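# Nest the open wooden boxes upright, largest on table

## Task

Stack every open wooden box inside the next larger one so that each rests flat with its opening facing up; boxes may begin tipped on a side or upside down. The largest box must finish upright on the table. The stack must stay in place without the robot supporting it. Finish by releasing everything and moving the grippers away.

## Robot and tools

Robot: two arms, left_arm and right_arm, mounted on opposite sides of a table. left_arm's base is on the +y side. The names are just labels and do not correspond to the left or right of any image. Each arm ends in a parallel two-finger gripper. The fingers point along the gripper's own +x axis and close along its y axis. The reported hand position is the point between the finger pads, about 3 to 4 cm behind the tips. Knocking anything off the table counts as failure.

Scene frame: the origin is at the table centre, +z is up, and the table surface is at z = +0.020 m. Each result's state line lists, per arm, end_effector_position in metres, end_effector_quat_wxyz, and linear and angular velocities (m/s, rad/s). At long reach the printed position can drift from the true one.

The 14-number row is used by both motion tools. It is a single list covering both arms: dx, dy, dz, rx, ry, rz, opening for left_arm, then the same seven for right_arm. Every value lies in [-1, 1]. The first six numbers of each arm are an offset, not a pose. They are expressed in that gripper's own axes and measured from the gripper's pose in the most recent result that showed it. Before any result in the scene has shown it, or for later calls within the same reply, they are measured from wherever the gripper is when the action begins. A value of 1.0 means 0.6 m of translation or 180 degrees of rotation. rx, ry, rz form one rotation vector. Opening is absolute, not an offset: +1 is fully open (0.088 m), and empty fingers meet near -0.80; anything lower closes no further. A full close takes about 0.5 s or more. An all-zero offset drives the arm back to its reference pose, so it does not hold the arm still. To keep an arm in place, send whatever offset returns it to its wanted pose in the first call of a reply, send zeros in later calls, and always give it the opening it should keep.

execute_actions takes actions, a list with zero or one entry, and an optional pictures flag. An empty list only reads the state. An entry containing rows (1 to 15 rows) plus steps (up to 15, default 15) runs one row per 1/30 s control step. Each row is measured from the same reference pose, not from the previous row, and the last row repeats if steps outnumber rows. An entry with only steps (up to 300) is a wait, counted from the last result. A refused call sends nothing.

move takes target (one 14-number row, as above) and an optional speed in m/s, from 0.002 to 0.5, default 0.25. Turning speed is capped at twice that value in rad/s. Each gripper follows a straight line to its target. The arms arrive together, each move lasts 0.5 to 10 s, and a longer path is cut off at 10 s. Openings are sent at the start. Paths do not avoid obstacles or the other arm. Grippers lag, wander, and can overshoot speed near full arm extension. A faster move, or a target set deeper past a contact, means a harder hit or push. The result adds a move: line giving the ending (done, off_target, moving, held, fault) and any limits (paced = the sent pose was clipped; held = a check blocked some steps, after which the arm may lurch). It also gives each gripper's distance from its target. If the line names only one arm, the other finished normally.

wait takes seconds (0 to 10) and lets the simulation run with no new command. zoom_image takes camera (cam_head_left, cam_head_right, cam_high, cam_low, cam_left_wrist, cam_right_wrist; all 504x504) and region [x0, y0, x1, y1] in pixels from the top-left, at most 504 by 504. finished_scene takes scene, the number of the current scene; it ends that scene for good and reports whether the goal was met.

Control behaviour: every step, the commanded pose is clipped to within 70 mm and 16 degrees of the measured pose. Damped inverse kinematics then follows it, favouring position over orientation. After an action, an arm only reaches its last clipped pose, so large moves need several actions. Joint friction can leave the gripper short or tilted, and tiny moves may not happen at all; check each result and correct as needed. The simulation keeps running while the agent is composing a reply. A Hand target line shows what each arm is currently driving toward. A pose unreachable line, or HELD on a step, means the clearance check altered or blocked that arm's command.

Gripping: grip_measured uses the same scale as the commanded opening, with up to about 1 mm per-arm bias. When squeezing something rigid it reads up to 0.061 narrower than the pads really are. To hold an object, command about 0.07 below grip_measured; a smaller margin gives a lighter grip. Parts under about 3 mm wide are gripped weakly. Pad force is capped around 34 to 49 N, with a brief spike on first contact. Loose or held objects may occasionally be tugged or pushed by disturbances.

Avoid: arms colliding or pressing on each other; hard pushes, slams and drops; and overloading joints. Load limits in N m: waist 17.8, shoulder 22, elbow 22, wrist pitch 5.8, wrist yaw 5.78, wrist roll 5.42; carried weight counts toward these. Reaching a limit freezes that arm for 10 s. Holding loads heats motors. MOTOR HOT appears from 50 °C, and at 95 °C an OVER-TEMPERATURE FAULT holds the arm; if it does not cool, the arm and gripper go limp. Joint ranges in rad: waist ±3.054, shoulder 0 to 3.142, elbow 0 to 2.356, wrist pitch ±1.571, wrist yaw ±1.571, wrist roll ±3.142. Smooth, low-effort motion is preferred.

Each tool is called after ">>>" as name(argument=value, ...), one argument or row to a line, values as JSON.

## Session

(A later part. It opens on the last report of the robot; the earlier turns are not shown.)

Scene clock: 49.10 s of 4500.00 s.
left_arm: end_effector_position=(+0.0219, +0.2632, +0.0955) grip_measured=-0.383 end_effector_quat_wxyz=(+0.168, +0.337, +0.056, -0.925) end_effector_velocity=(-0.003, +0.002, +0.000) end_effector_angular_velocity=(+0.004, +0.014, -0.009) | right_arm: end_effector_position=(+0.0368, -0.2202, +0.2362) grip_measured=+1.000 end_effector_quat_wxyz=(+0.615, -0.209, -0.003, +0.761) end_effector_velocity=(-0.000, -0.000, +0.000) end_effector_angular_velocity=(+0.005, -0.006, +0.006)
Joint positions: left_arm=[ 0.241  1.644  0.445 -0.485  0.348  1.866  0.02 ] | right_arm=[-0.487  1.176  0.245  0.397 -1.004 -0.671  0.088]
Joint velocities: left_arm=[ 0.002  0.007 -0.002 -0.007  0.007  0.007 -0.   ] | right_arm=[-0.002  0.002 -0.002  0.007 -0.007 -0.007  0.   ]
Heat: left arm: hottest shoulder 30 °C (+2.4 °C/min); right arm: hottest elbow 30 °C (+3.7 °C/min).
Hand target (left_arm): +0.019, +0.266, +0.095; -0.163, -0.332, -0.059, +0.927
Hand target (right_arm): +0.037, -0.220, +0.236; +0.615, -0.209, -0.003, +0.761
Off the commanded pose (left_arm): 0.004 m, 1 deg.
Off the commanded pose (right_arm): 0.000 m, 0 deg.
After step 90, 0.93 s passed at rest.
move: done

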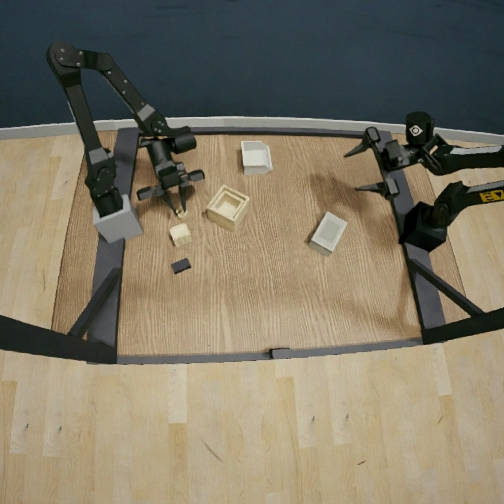

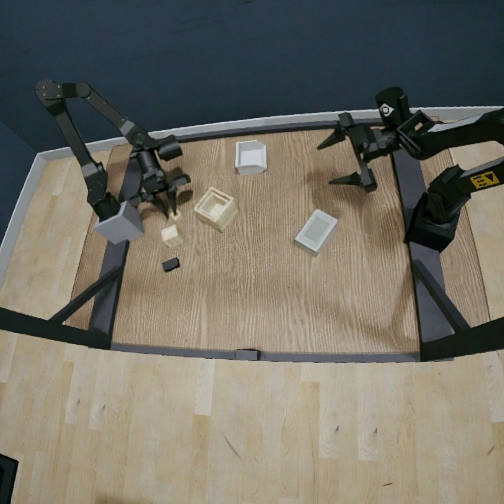

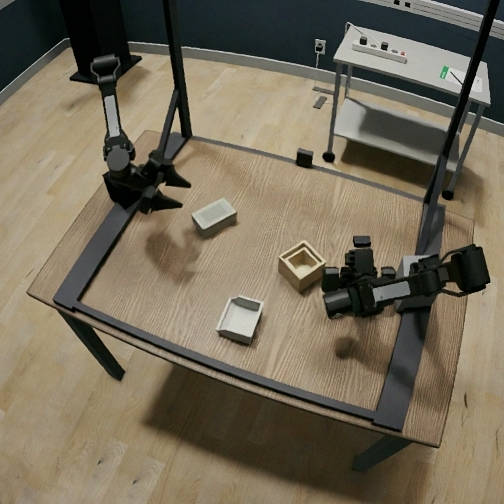

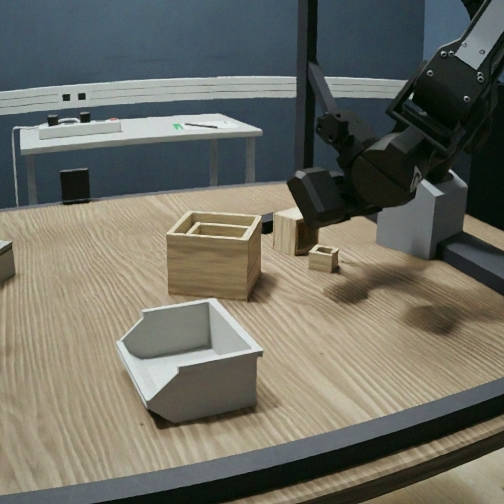

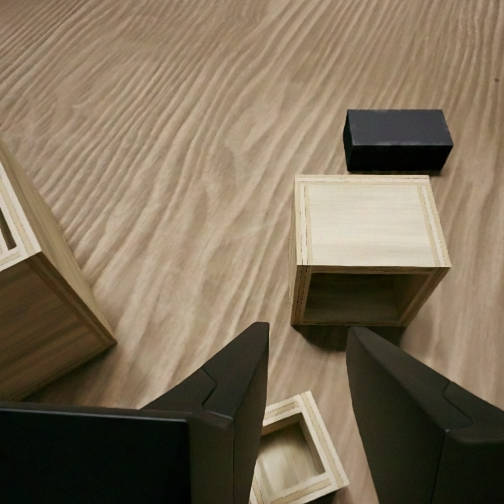

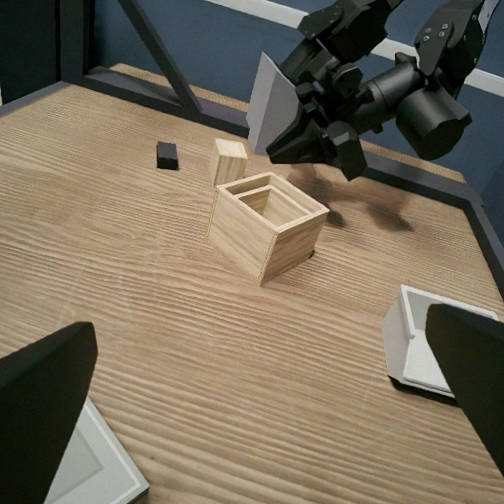

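>>> move(
  target=[0.088,-0.005,-0.004,0,0,0,-0.38,0,0,0,0,0,0,1],
  speed=0.04,
)

>>> move(
  target=[0,0,0,0,0,0,-0.85,0,0,0,0,0,0,1],
)

>>> move(
  target=[-0.118,0,0.14,0,0,0,-0.85,0,0,0,0,0,0,1],
  speed=0.12,
)

Scene clock: 53.97 s of 4500.00 s.
left_arm: end_effector_position=(-0.0119, +0.2498, +0.0605) grip_measured=-0.383 end_effector_quat_wxyz=(+0.171, +0.342, +0.052, -0.922) end_effector_velocity=(+0.000, +0.002, -0.003) end_effector_angular_velocity=(+0.016, -0.016, -0.002) | right_arm: end_effector_position=(+0.0368, -0.2202, +0.2362) grip_measured=+1.000 end_effector_quat_wxyz=(+0.615, -0.209, -0.003, +0.761) end_effector_velocity=(-0.001, -0.002, -0.003) end_effector_angular_velocity=(-0.010, +0.012, -0.000)
Joint positions: left_arm=[ 0.154  1.889  0.373 -0.123  0.351  1.776  0.02 ] | right_arm=[-0.487  1.176  0.245  0.397 -1.004 -0.671  0.088]
Joint velocities: left_arm=[-0.002  0.007 -0.002  0.007 -0.022 -0.007  0.   ] | right_arm=[-0.007 -0.002 -0.002 -0.022 -0.007 -0.007  0.   ]
Heat: left arm: hottest shoulder 30 °C (+2.2 °C/min); right arm: hottest elbow 30 °C (+3.3 °C/min).
Hand target (left_arm): -0.015, +0.252, +0.060; -0.168, -0.338, -0.057, +0.924
Hand target (right_arm): +0.037, -0.220, +0.236; +0.615, -0.209, -0.003, +0.761
Off the commanded pose (left_arm): 0.004 m, 1 deg.
Off the commanded pose (right_arm): 0.000 m, 0 deg.
After step 90, 0.23 s passed at rest.
move: done

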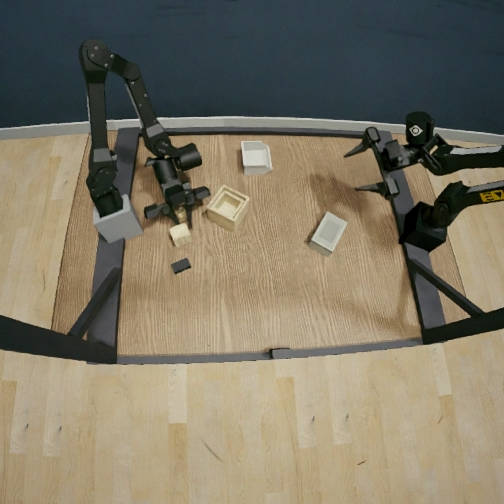

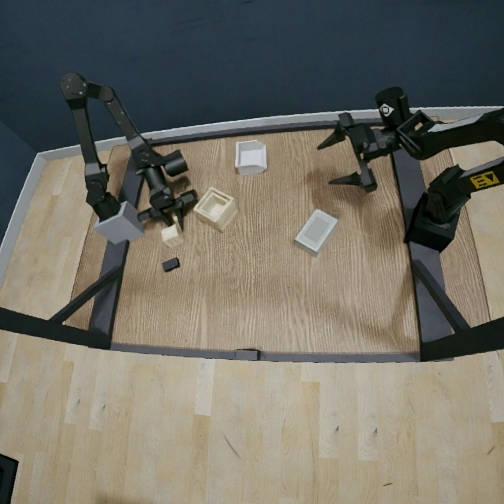

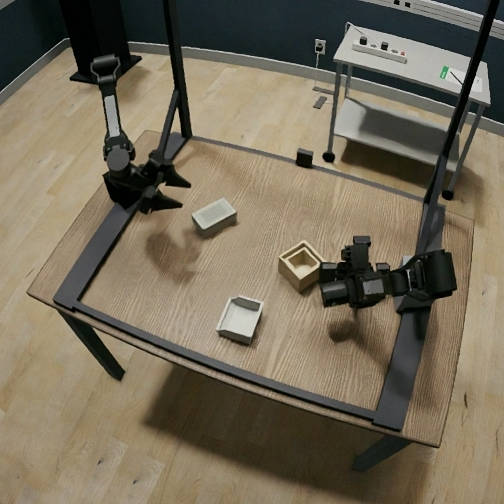

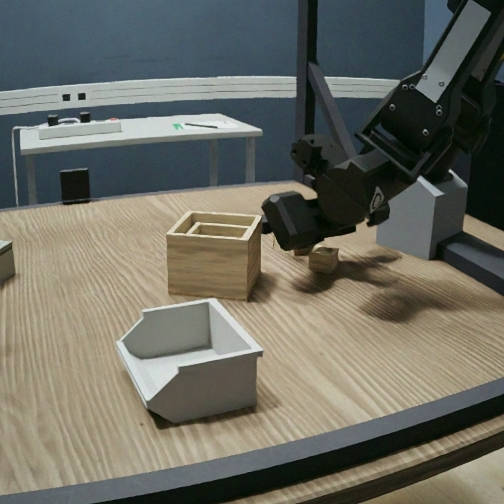

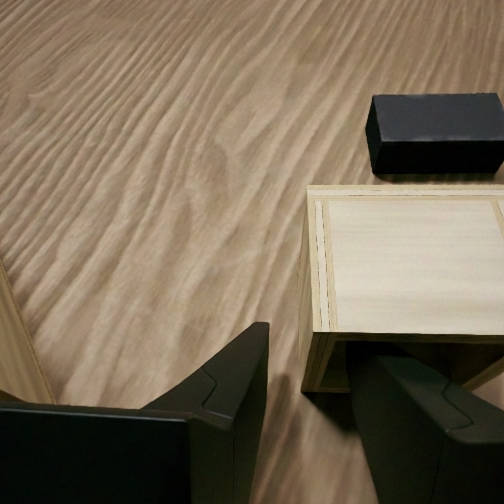

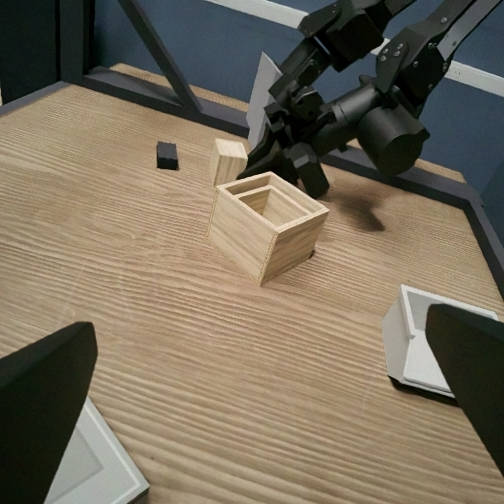

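Scene clock: 54.47 s of 4500.00 s.
left_arm: end_effector_position=(-0.0125, +0.2501, +0.0610) grip_measured=-0.758 end_effector_quat_wxyz=(+0.171, +0.340, +0.052, -0.923) end_effector_velocity=(+0.001, +0.001, -0.001) end_effector_angular_velocity=(+0.032, +0.005, +0.024) | right_arm: end_effector_position=(+0.0368, -0.2202, +0.2362) grip_measured=+1.000 end_effector_quat_wxyz=(+0.615, -0.209, -0.003, +0.761) end_effector_velocity=(-0.001, -0.001, -0.001) end_effector_angular_velocity=(-0.001, +0.001, +0.006)
Joint positions: left_arm=[ 0.154  1.889  0.373 -0.125  0.354  1.776  0.002] | right_arm=[-0.487  1.176  0.245  0.397 -1.004 -0.671  0.088]
Joint velocities: left_arm=[ 0.002 -0.002  0.002 -0.007 -0.007 -0.037  0.   ] | right_arm=[-0.002 -0.002 -0.002 -0.007 -0.007 -0.007  0.   ]
Heat: left arm: hottest shoulder 30 °C (+2.2 °C/min); right arm: hottest elbow 31 °C (+4.4 °C/min).
Hand target (left_arm): -0.012, +0.250, +0.061; -0.171, -0.342, -0.052, +0.922
Hand target (right_arm): +0.037, -0.220, +0.236; +0.615, -0.209, -0.003, +0.761
Off the commanded pose (left_arm): 0.001 m, 0 deg.
Off the commanded pose (right_arm): 0.000 m, 0 deg.
move: done

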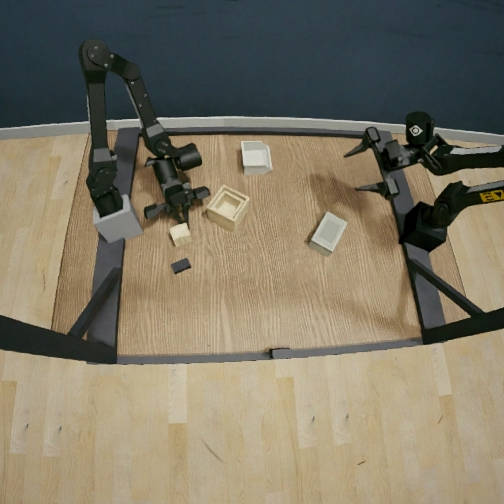

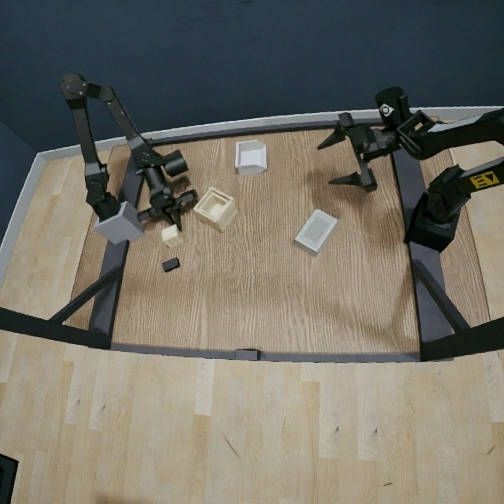

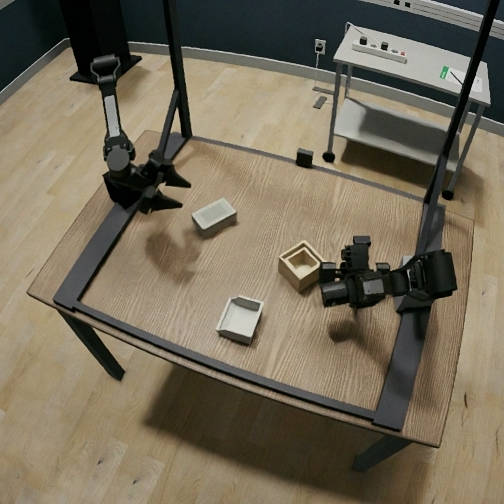

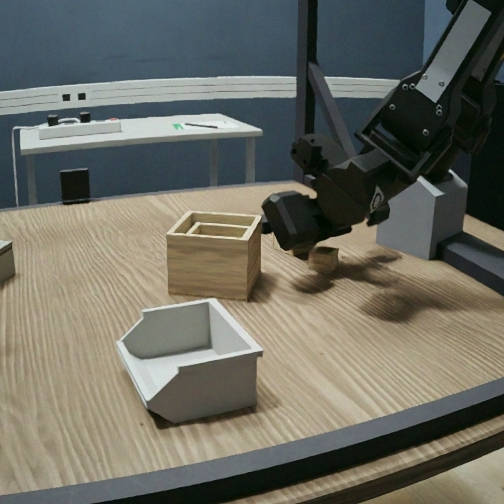

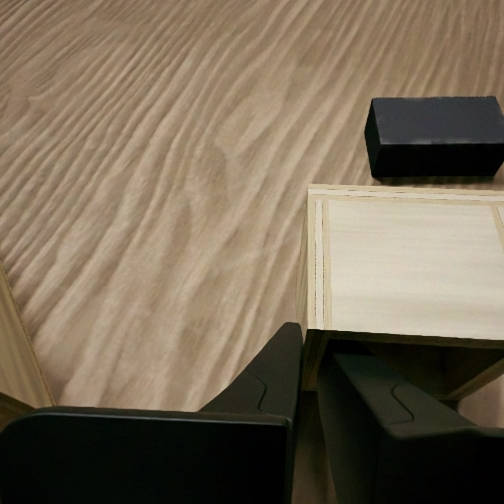

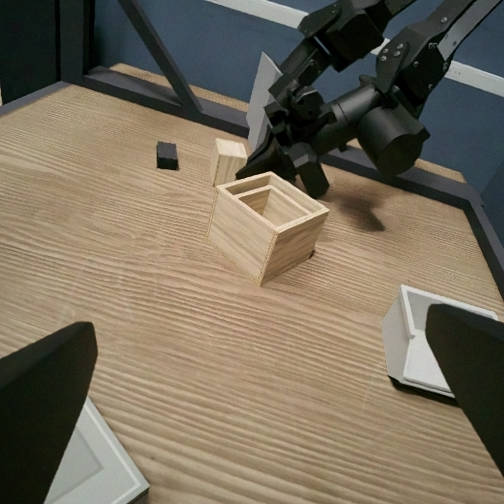

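Scene clock: 55.80 s of 4500.00 s.
left_arm: end_effector_position=(-0.0138, +0.2543, +0.1668) grip_measured=-0.758 end_effector_quat_wxyz=(+0.167, +0.342, +0.054, -0.923) end_effector_velocity=(-0.001, +0.005, -0.001) end_effector_angular_velocity=(+0.031, +0.002, +0.005) | right_arm: end_effector_position=(+0.0368, -0.2202, +0.2362) grip_measured=+1.000 end_effector_quat_wxyz=(+0.615, -0.209, -0.003, +0.761) end_effector_velocity=(-0.001, -0.000, +0.002) end_effector_angular_velocity=(+0.005, -0.006, +0.006)
Joint positions: left_arm=[-0.153  1.37   0.461 -0.626  0.354  1.451  0.002] | right_arm=[-0.487  1.176  0.245  0.397 -1.004 -0.671  0.088]
Joint velocities: left_arm=[-0.002 -0.007 -0.002 -0.022 -0.007 -0.022 -0.   ] | right_arm=[-0.002 -0.007  0.002 -0.007 -0.007 -0.007  0.   ]
Heat: left arm: hottest shoulder 30 °C (+2.2 °C/min); right arm: hottest elbow 31 °C (+4.3 °C/min).
Hand target (left_arm): -0.012, +0.252, +0.169; -0.172, -0.343, -0.052, +0.922
Hand target (right_arm): +0.037, -0.220, +0.236; +0.615, -0.209, -0.003, +0.761
Off the commanded pose (left_arm): 0.005 m, 1 deg.
Off the commanded pose (right_arm): 0.000 m, 0 deg.
move: done

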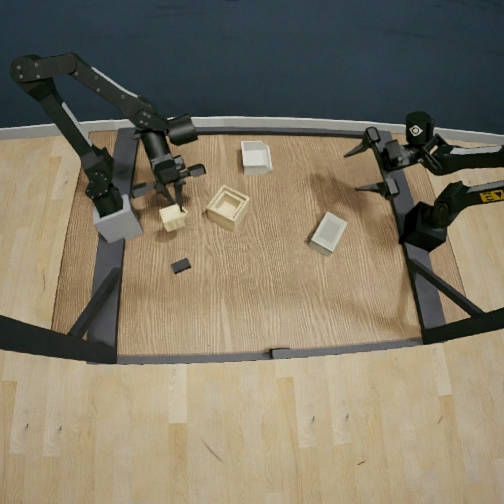

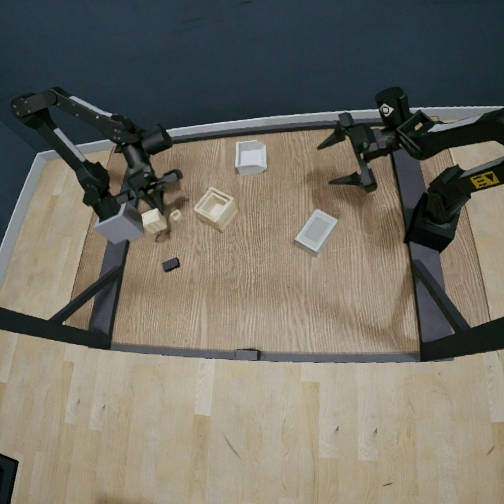

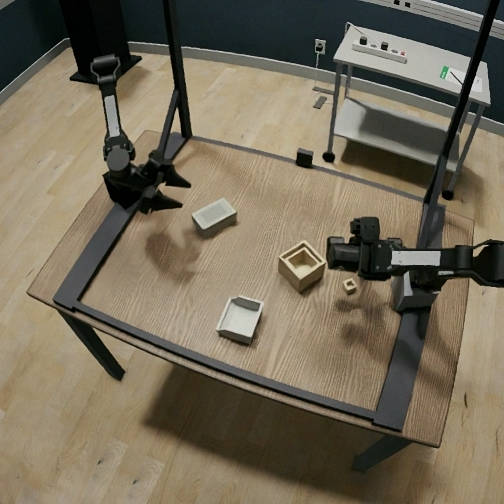

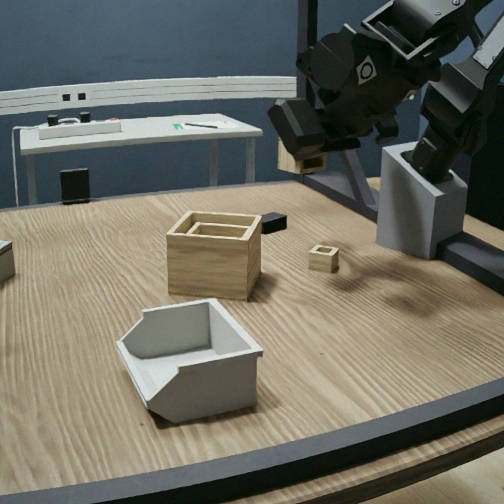

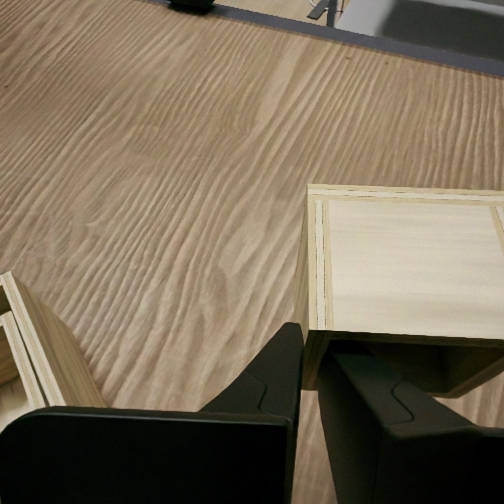

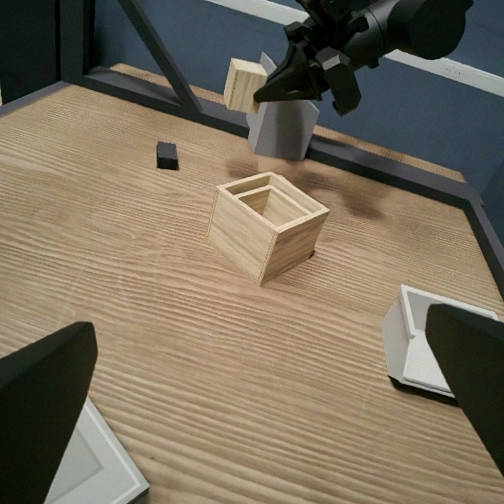

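>>> move(
  target=[0.047,0.235,0.029,0.324,0.458,-0.031,-0.85,0,0,0,0,0,0,1],
  speed=0.25,
)

>>> zoom_image(
  camera="cam_right_wrist",
  region=[180, 100, 370, 290],
)

Scene clock: 63.63 s of 4500.00 s.
left_arm: end_effector_position=(+0.0096, +0.1115, +0.1672) grip_measured=-0.758 end_effector_quat_wxyz=(-0.117, +0.872, -0.252, -0.403) end_effector_velocity=(+0.001, +0.001, +0.002) end_effector_angular_velocity=(+0.010, -0.016, -0.019) | right_arm: end_effector_position=(+0.0368, -0.2202, +0.2362) grip_measured=+1.000 end_effector_quat_wxyz=(+0.615, -0.209, -0.003, +0.761) end_effector_velocity=(+0.000, -0.002, -0.005) end_effector_angular_velocity=(-0.016, -0.002, -0.004)
Joint positions: left_arm=[-0.758  2.17   1.008 -0.604 -1.056  1.82   0.002] | right_arm=[-0.487  1.176  0.245  0.397 -1.004 -0.671  0.088]
Joint velocities: left_arm=[-0.002 -0.007 -0.002 -0.007 -0.007  0.022 -0.   ] | right_arm=[-0.002  0.002 -0.002 -0.022  0.007 -0.022  0.   ]
Heat: left arm: hottest shoulder 30 °C (+2.0 °C/min); right arm: hottest elbow 31 °C (+3.0 °C/min).
Hand target (left_arm): +0.008, +0.110, +0.166; -0.122, +0.873, -0.254, -0.398
Hand target (right_arm): +0.037, -0.220, +0.236; +0.615, -0.209, -0.003, +0.761
Off the commanded pose (left_arm): 0.006 m, 1 deg.
Off the commanded pose (right_arm): 0.000 m, 0 deg.
After step 90, 0.90 s passed at rest.
move: done

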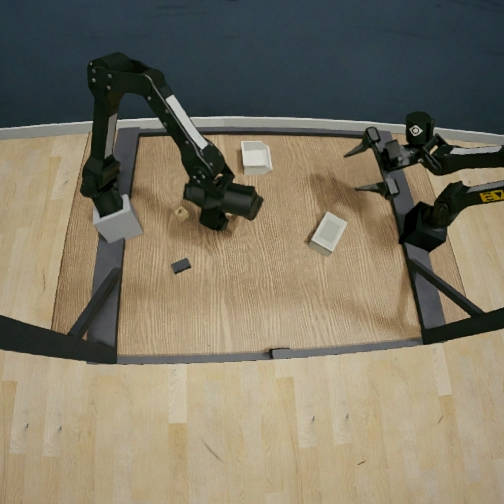

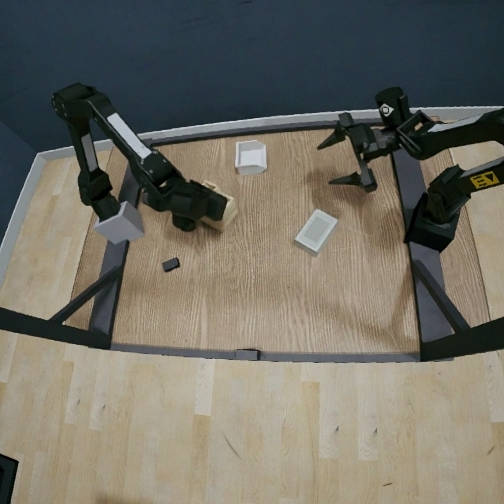

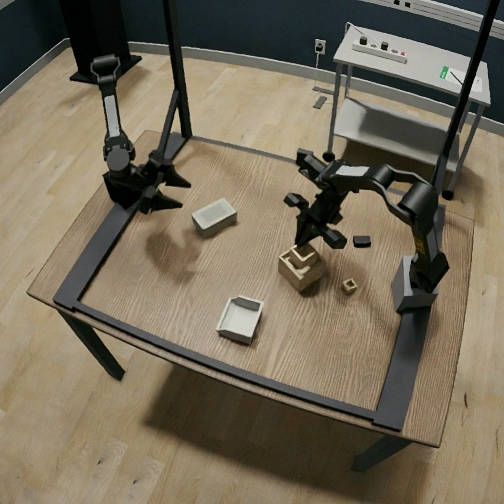

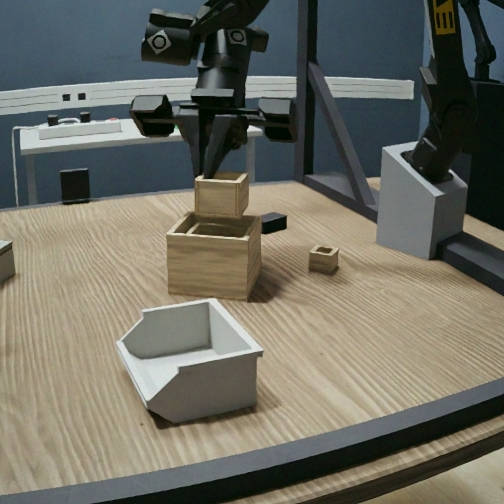

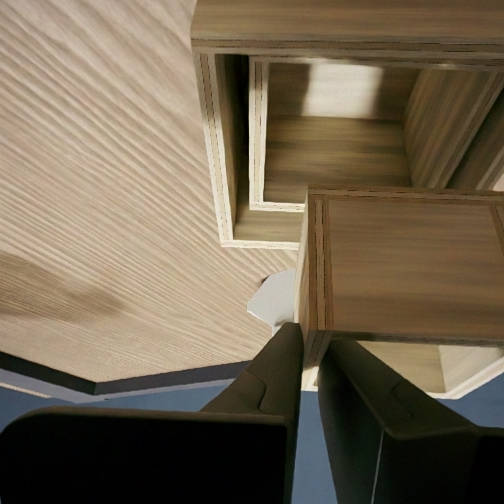

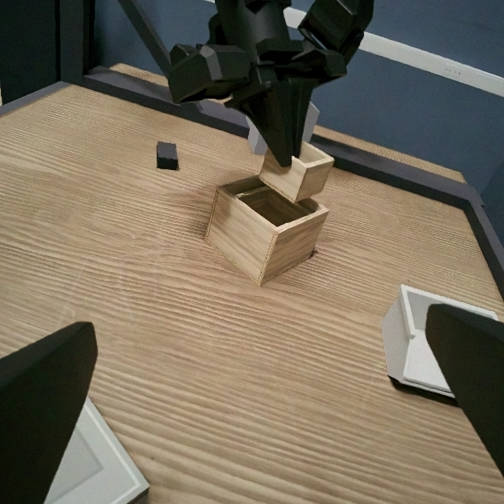

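Region (180, 100, 370, 290) of cam_right_wrist's 504x504 image, scaled by 2.653, with more detail than that image has.

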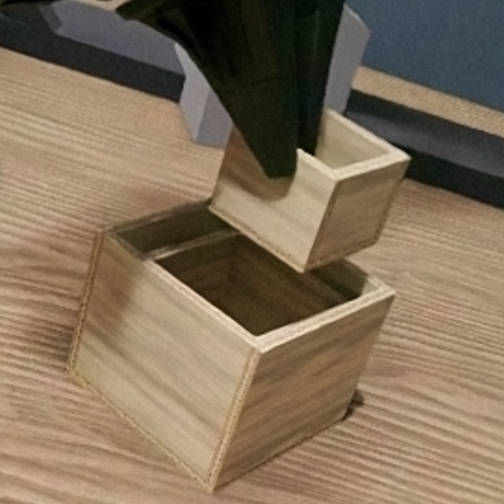

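>>> move(
  target=[0.021,0.002,0.047,0.012,-0.002,-0.001,-0.85,0,0,0,0,0,0,1],
  speed=0.04,
)

>>> zoom_image(
  camera="cam_right_wrist",
  region=[180, 100, 370, 290],
)

>>> zoom_image(
  camera="cam_high",
  region=[260, 225, 340, 305],
)

Scene clock: 67.87 s of 4500.00 s.
left_arm: end_effector_position=(-0.0005, +0.1143, +0.1449) grip_measured=-0.758 end_effector_quat_wxyz=(-0.123, +0.871, -0.256, -0.402) end_effector_velocity=(+0.001, -0.001, +0.005) end_effector_angular_velocity=(-0.018, -0.019, -0.004) | right_arm: end_effector_position=(+0.0368, -0.2202, +0.2362) grip_measured=+1.000 end_effector_quat_wxyz=(+0.615, -0.209, -0.003, +0.761) end_effector_velocity=(-0.001, -0.001, +0.002) end_effector_angular_velocity=(+0.014, -0.005, +0.015)
Joint positions: left_arm=[-0.763  2.231  0.973 -0.512 -1.053  1.827  0.002] | right_arm=[-0.487  1.176  0.245  0.397 -1.004 -0.671  0.088]
Joint velocities: left_arm=[-0.007 -0.007 -0.002  0.007 -0.022  0.007  0.   ] | right_arm=[-0.007 -0.002 -0.002  0.007 -0.022 -0.007  0.   ]
Heat: left arm: hottest shoulder 30 °C (+1.0 °C/min); right arm: hottest elbow 31 °C (+3.0 °C/min).
Hand target (left_arm): -0.003, +0.117, +0.140; -0.135, +0.869, -0.258, -0.400
Hand target (right_arm): +0.037, -0.220, +0.236; +0.615, -0.209, -0.003, +0.761
Off the commanded pose (left_arm): 0.007 m, 1 deg.
Off the commanded pose (right_arm): 0.000 m, 0 deg.
After step 90, 0.17 s passed at rest.
move: done

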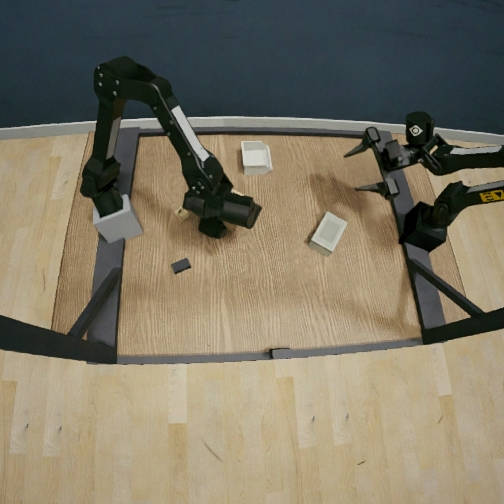

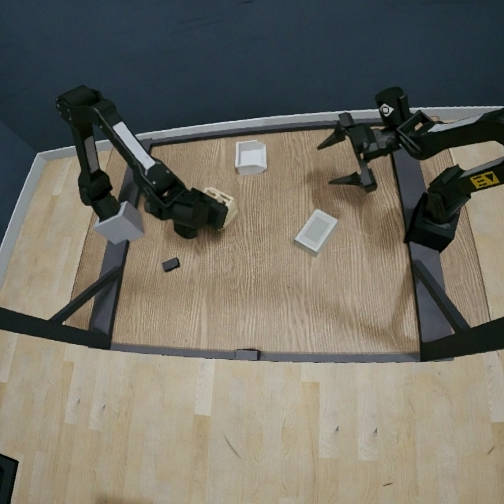

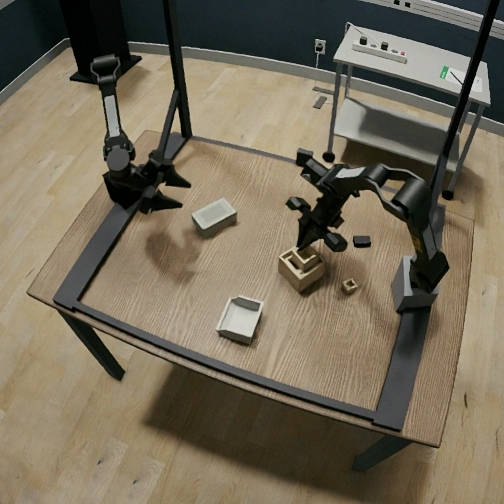

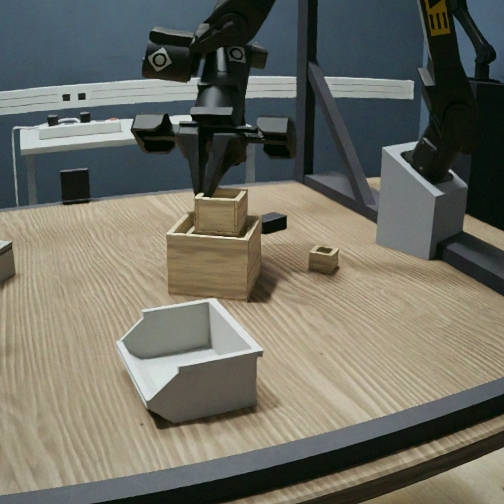

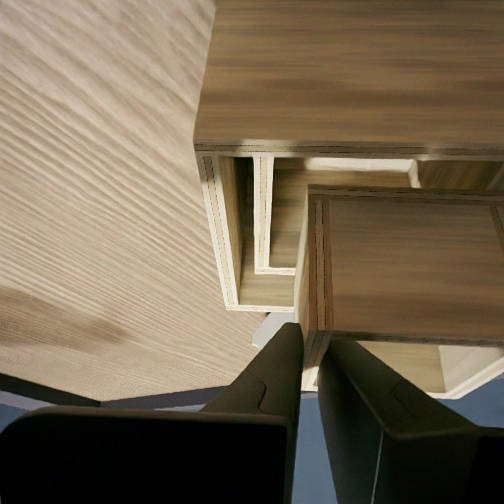

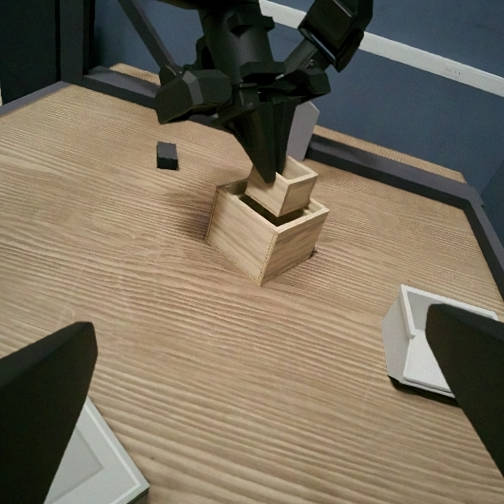

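Region (180, 100, 370, 290) of cam_right_wrist's 504x504 image, scaled by 2.653, with more detail than that image has.

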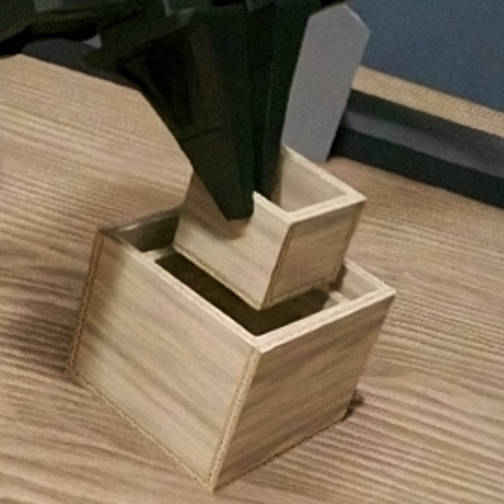

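Region (260, 225, 340, 305) of cam_high's 504x504 image, scaled by 6.300, with more detail than that image has.

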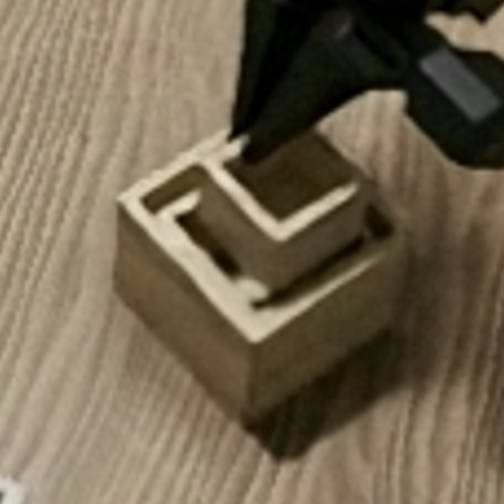

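>>> move(
  target=[0.041,0.0,0.039,0.002,0,0,-0.85,0,0,0,0,0,0,1],
  speed=0.02,
)

>>> zoom_image(
  camera="cam_high",
  region=[260, 225, 340, 305],
)

Scene clock: 71.30 s of 4500.00 s.
left_arm: end_effector_position=(-0.0032, +0.1120, +0.1165) grip_measured=-0.758 end_effector_quat_wxyz=(-0.114, +0.870, -0.259, -0.405) end_effector_velocity=(-0.000, -0.001, +0.001) end_effector_angular_velocity=(-0.022, +0.002, +0.011) | right_arm: end_effector_position=(+0.0368, -0.2202, +0.2362) grip_measured=+1.000 end_effector_quat_wxyz=(+0.615, -0.209, -0.003, +0.761) end_effector_velocity=(-0.004, -0.002, -0.002) end_effector_angular_velocity=(+0.001, +0.010, +0.018)
Joint positions: left_arm=[-0.733  2.294  0.918 -0.318 -1.053  1.894  0.002] | right_arm=[-0.487  1.176  0.245  0.397 -1.004 -0.671  0.088]
Joint velocities: left_arm=[-0.002 -0.002 -0.007  0.022 -0.007 -0.007 -0.001] | right_arm=[-0.002 -0.002 -0.007 -0.007 -0.022 -0.007  0.   ]
Heat: left arm: hottest shoulder 30 °C (+2.0 °C/min); right arm: hottest elbow 31 °C (+3.0 °C/min).
Hand target (left_arm): -0.003, +0.115, +0.111; -0.126, +0.870, -0.257, -0.401
Hand target (right_arm): +0.037, -0.220, +0.236; +0.615, -0.209, -0.003, +0.761
Off the commanded pose (left_arm): 0.007 m, 1 deg.
Off the commanded pose (right_arm): 0.000 m, 0 deg.
move: done

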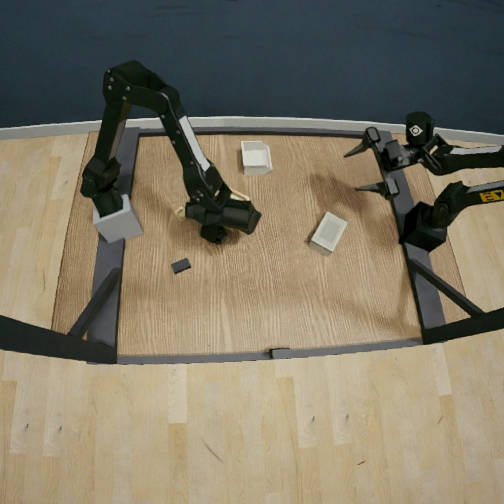

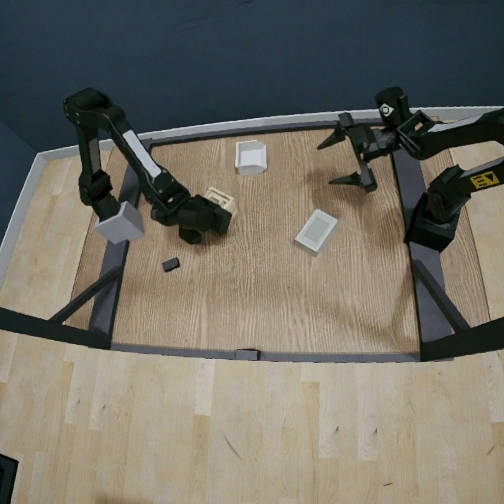

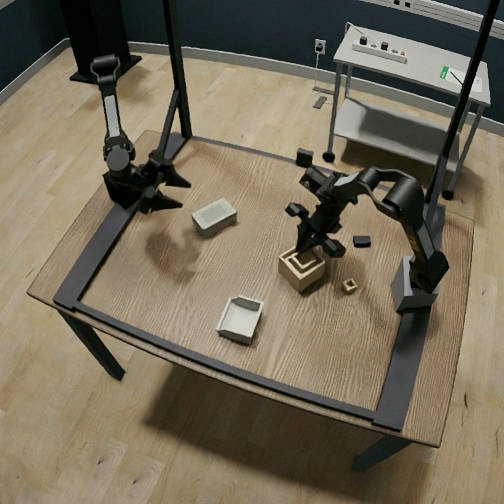

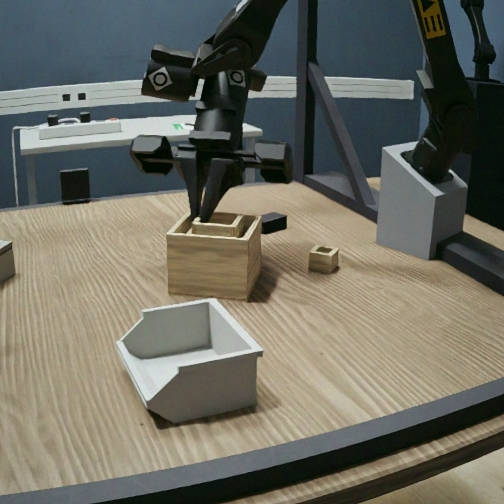

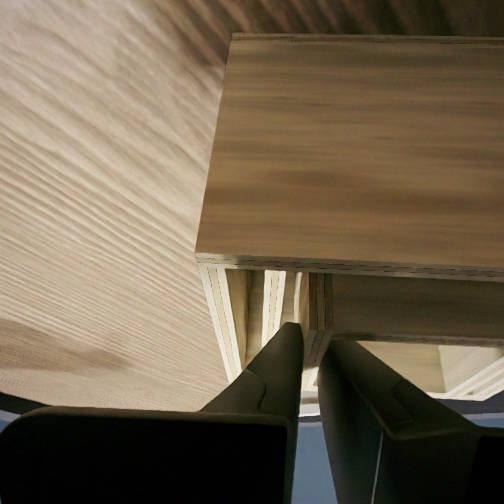

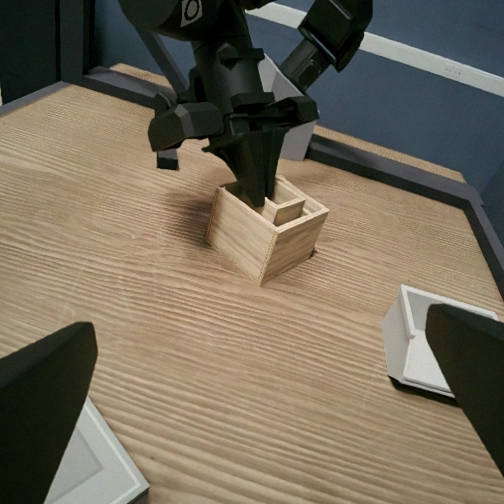

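Region (260, 225, 340, 305) of cam_high's 504x504 image, scaled by 6.300, with more detail than that image has.

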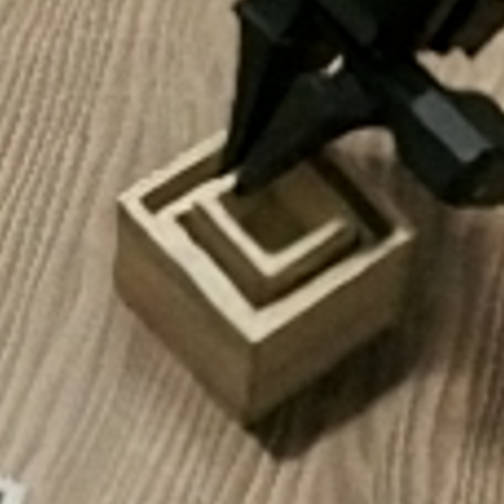

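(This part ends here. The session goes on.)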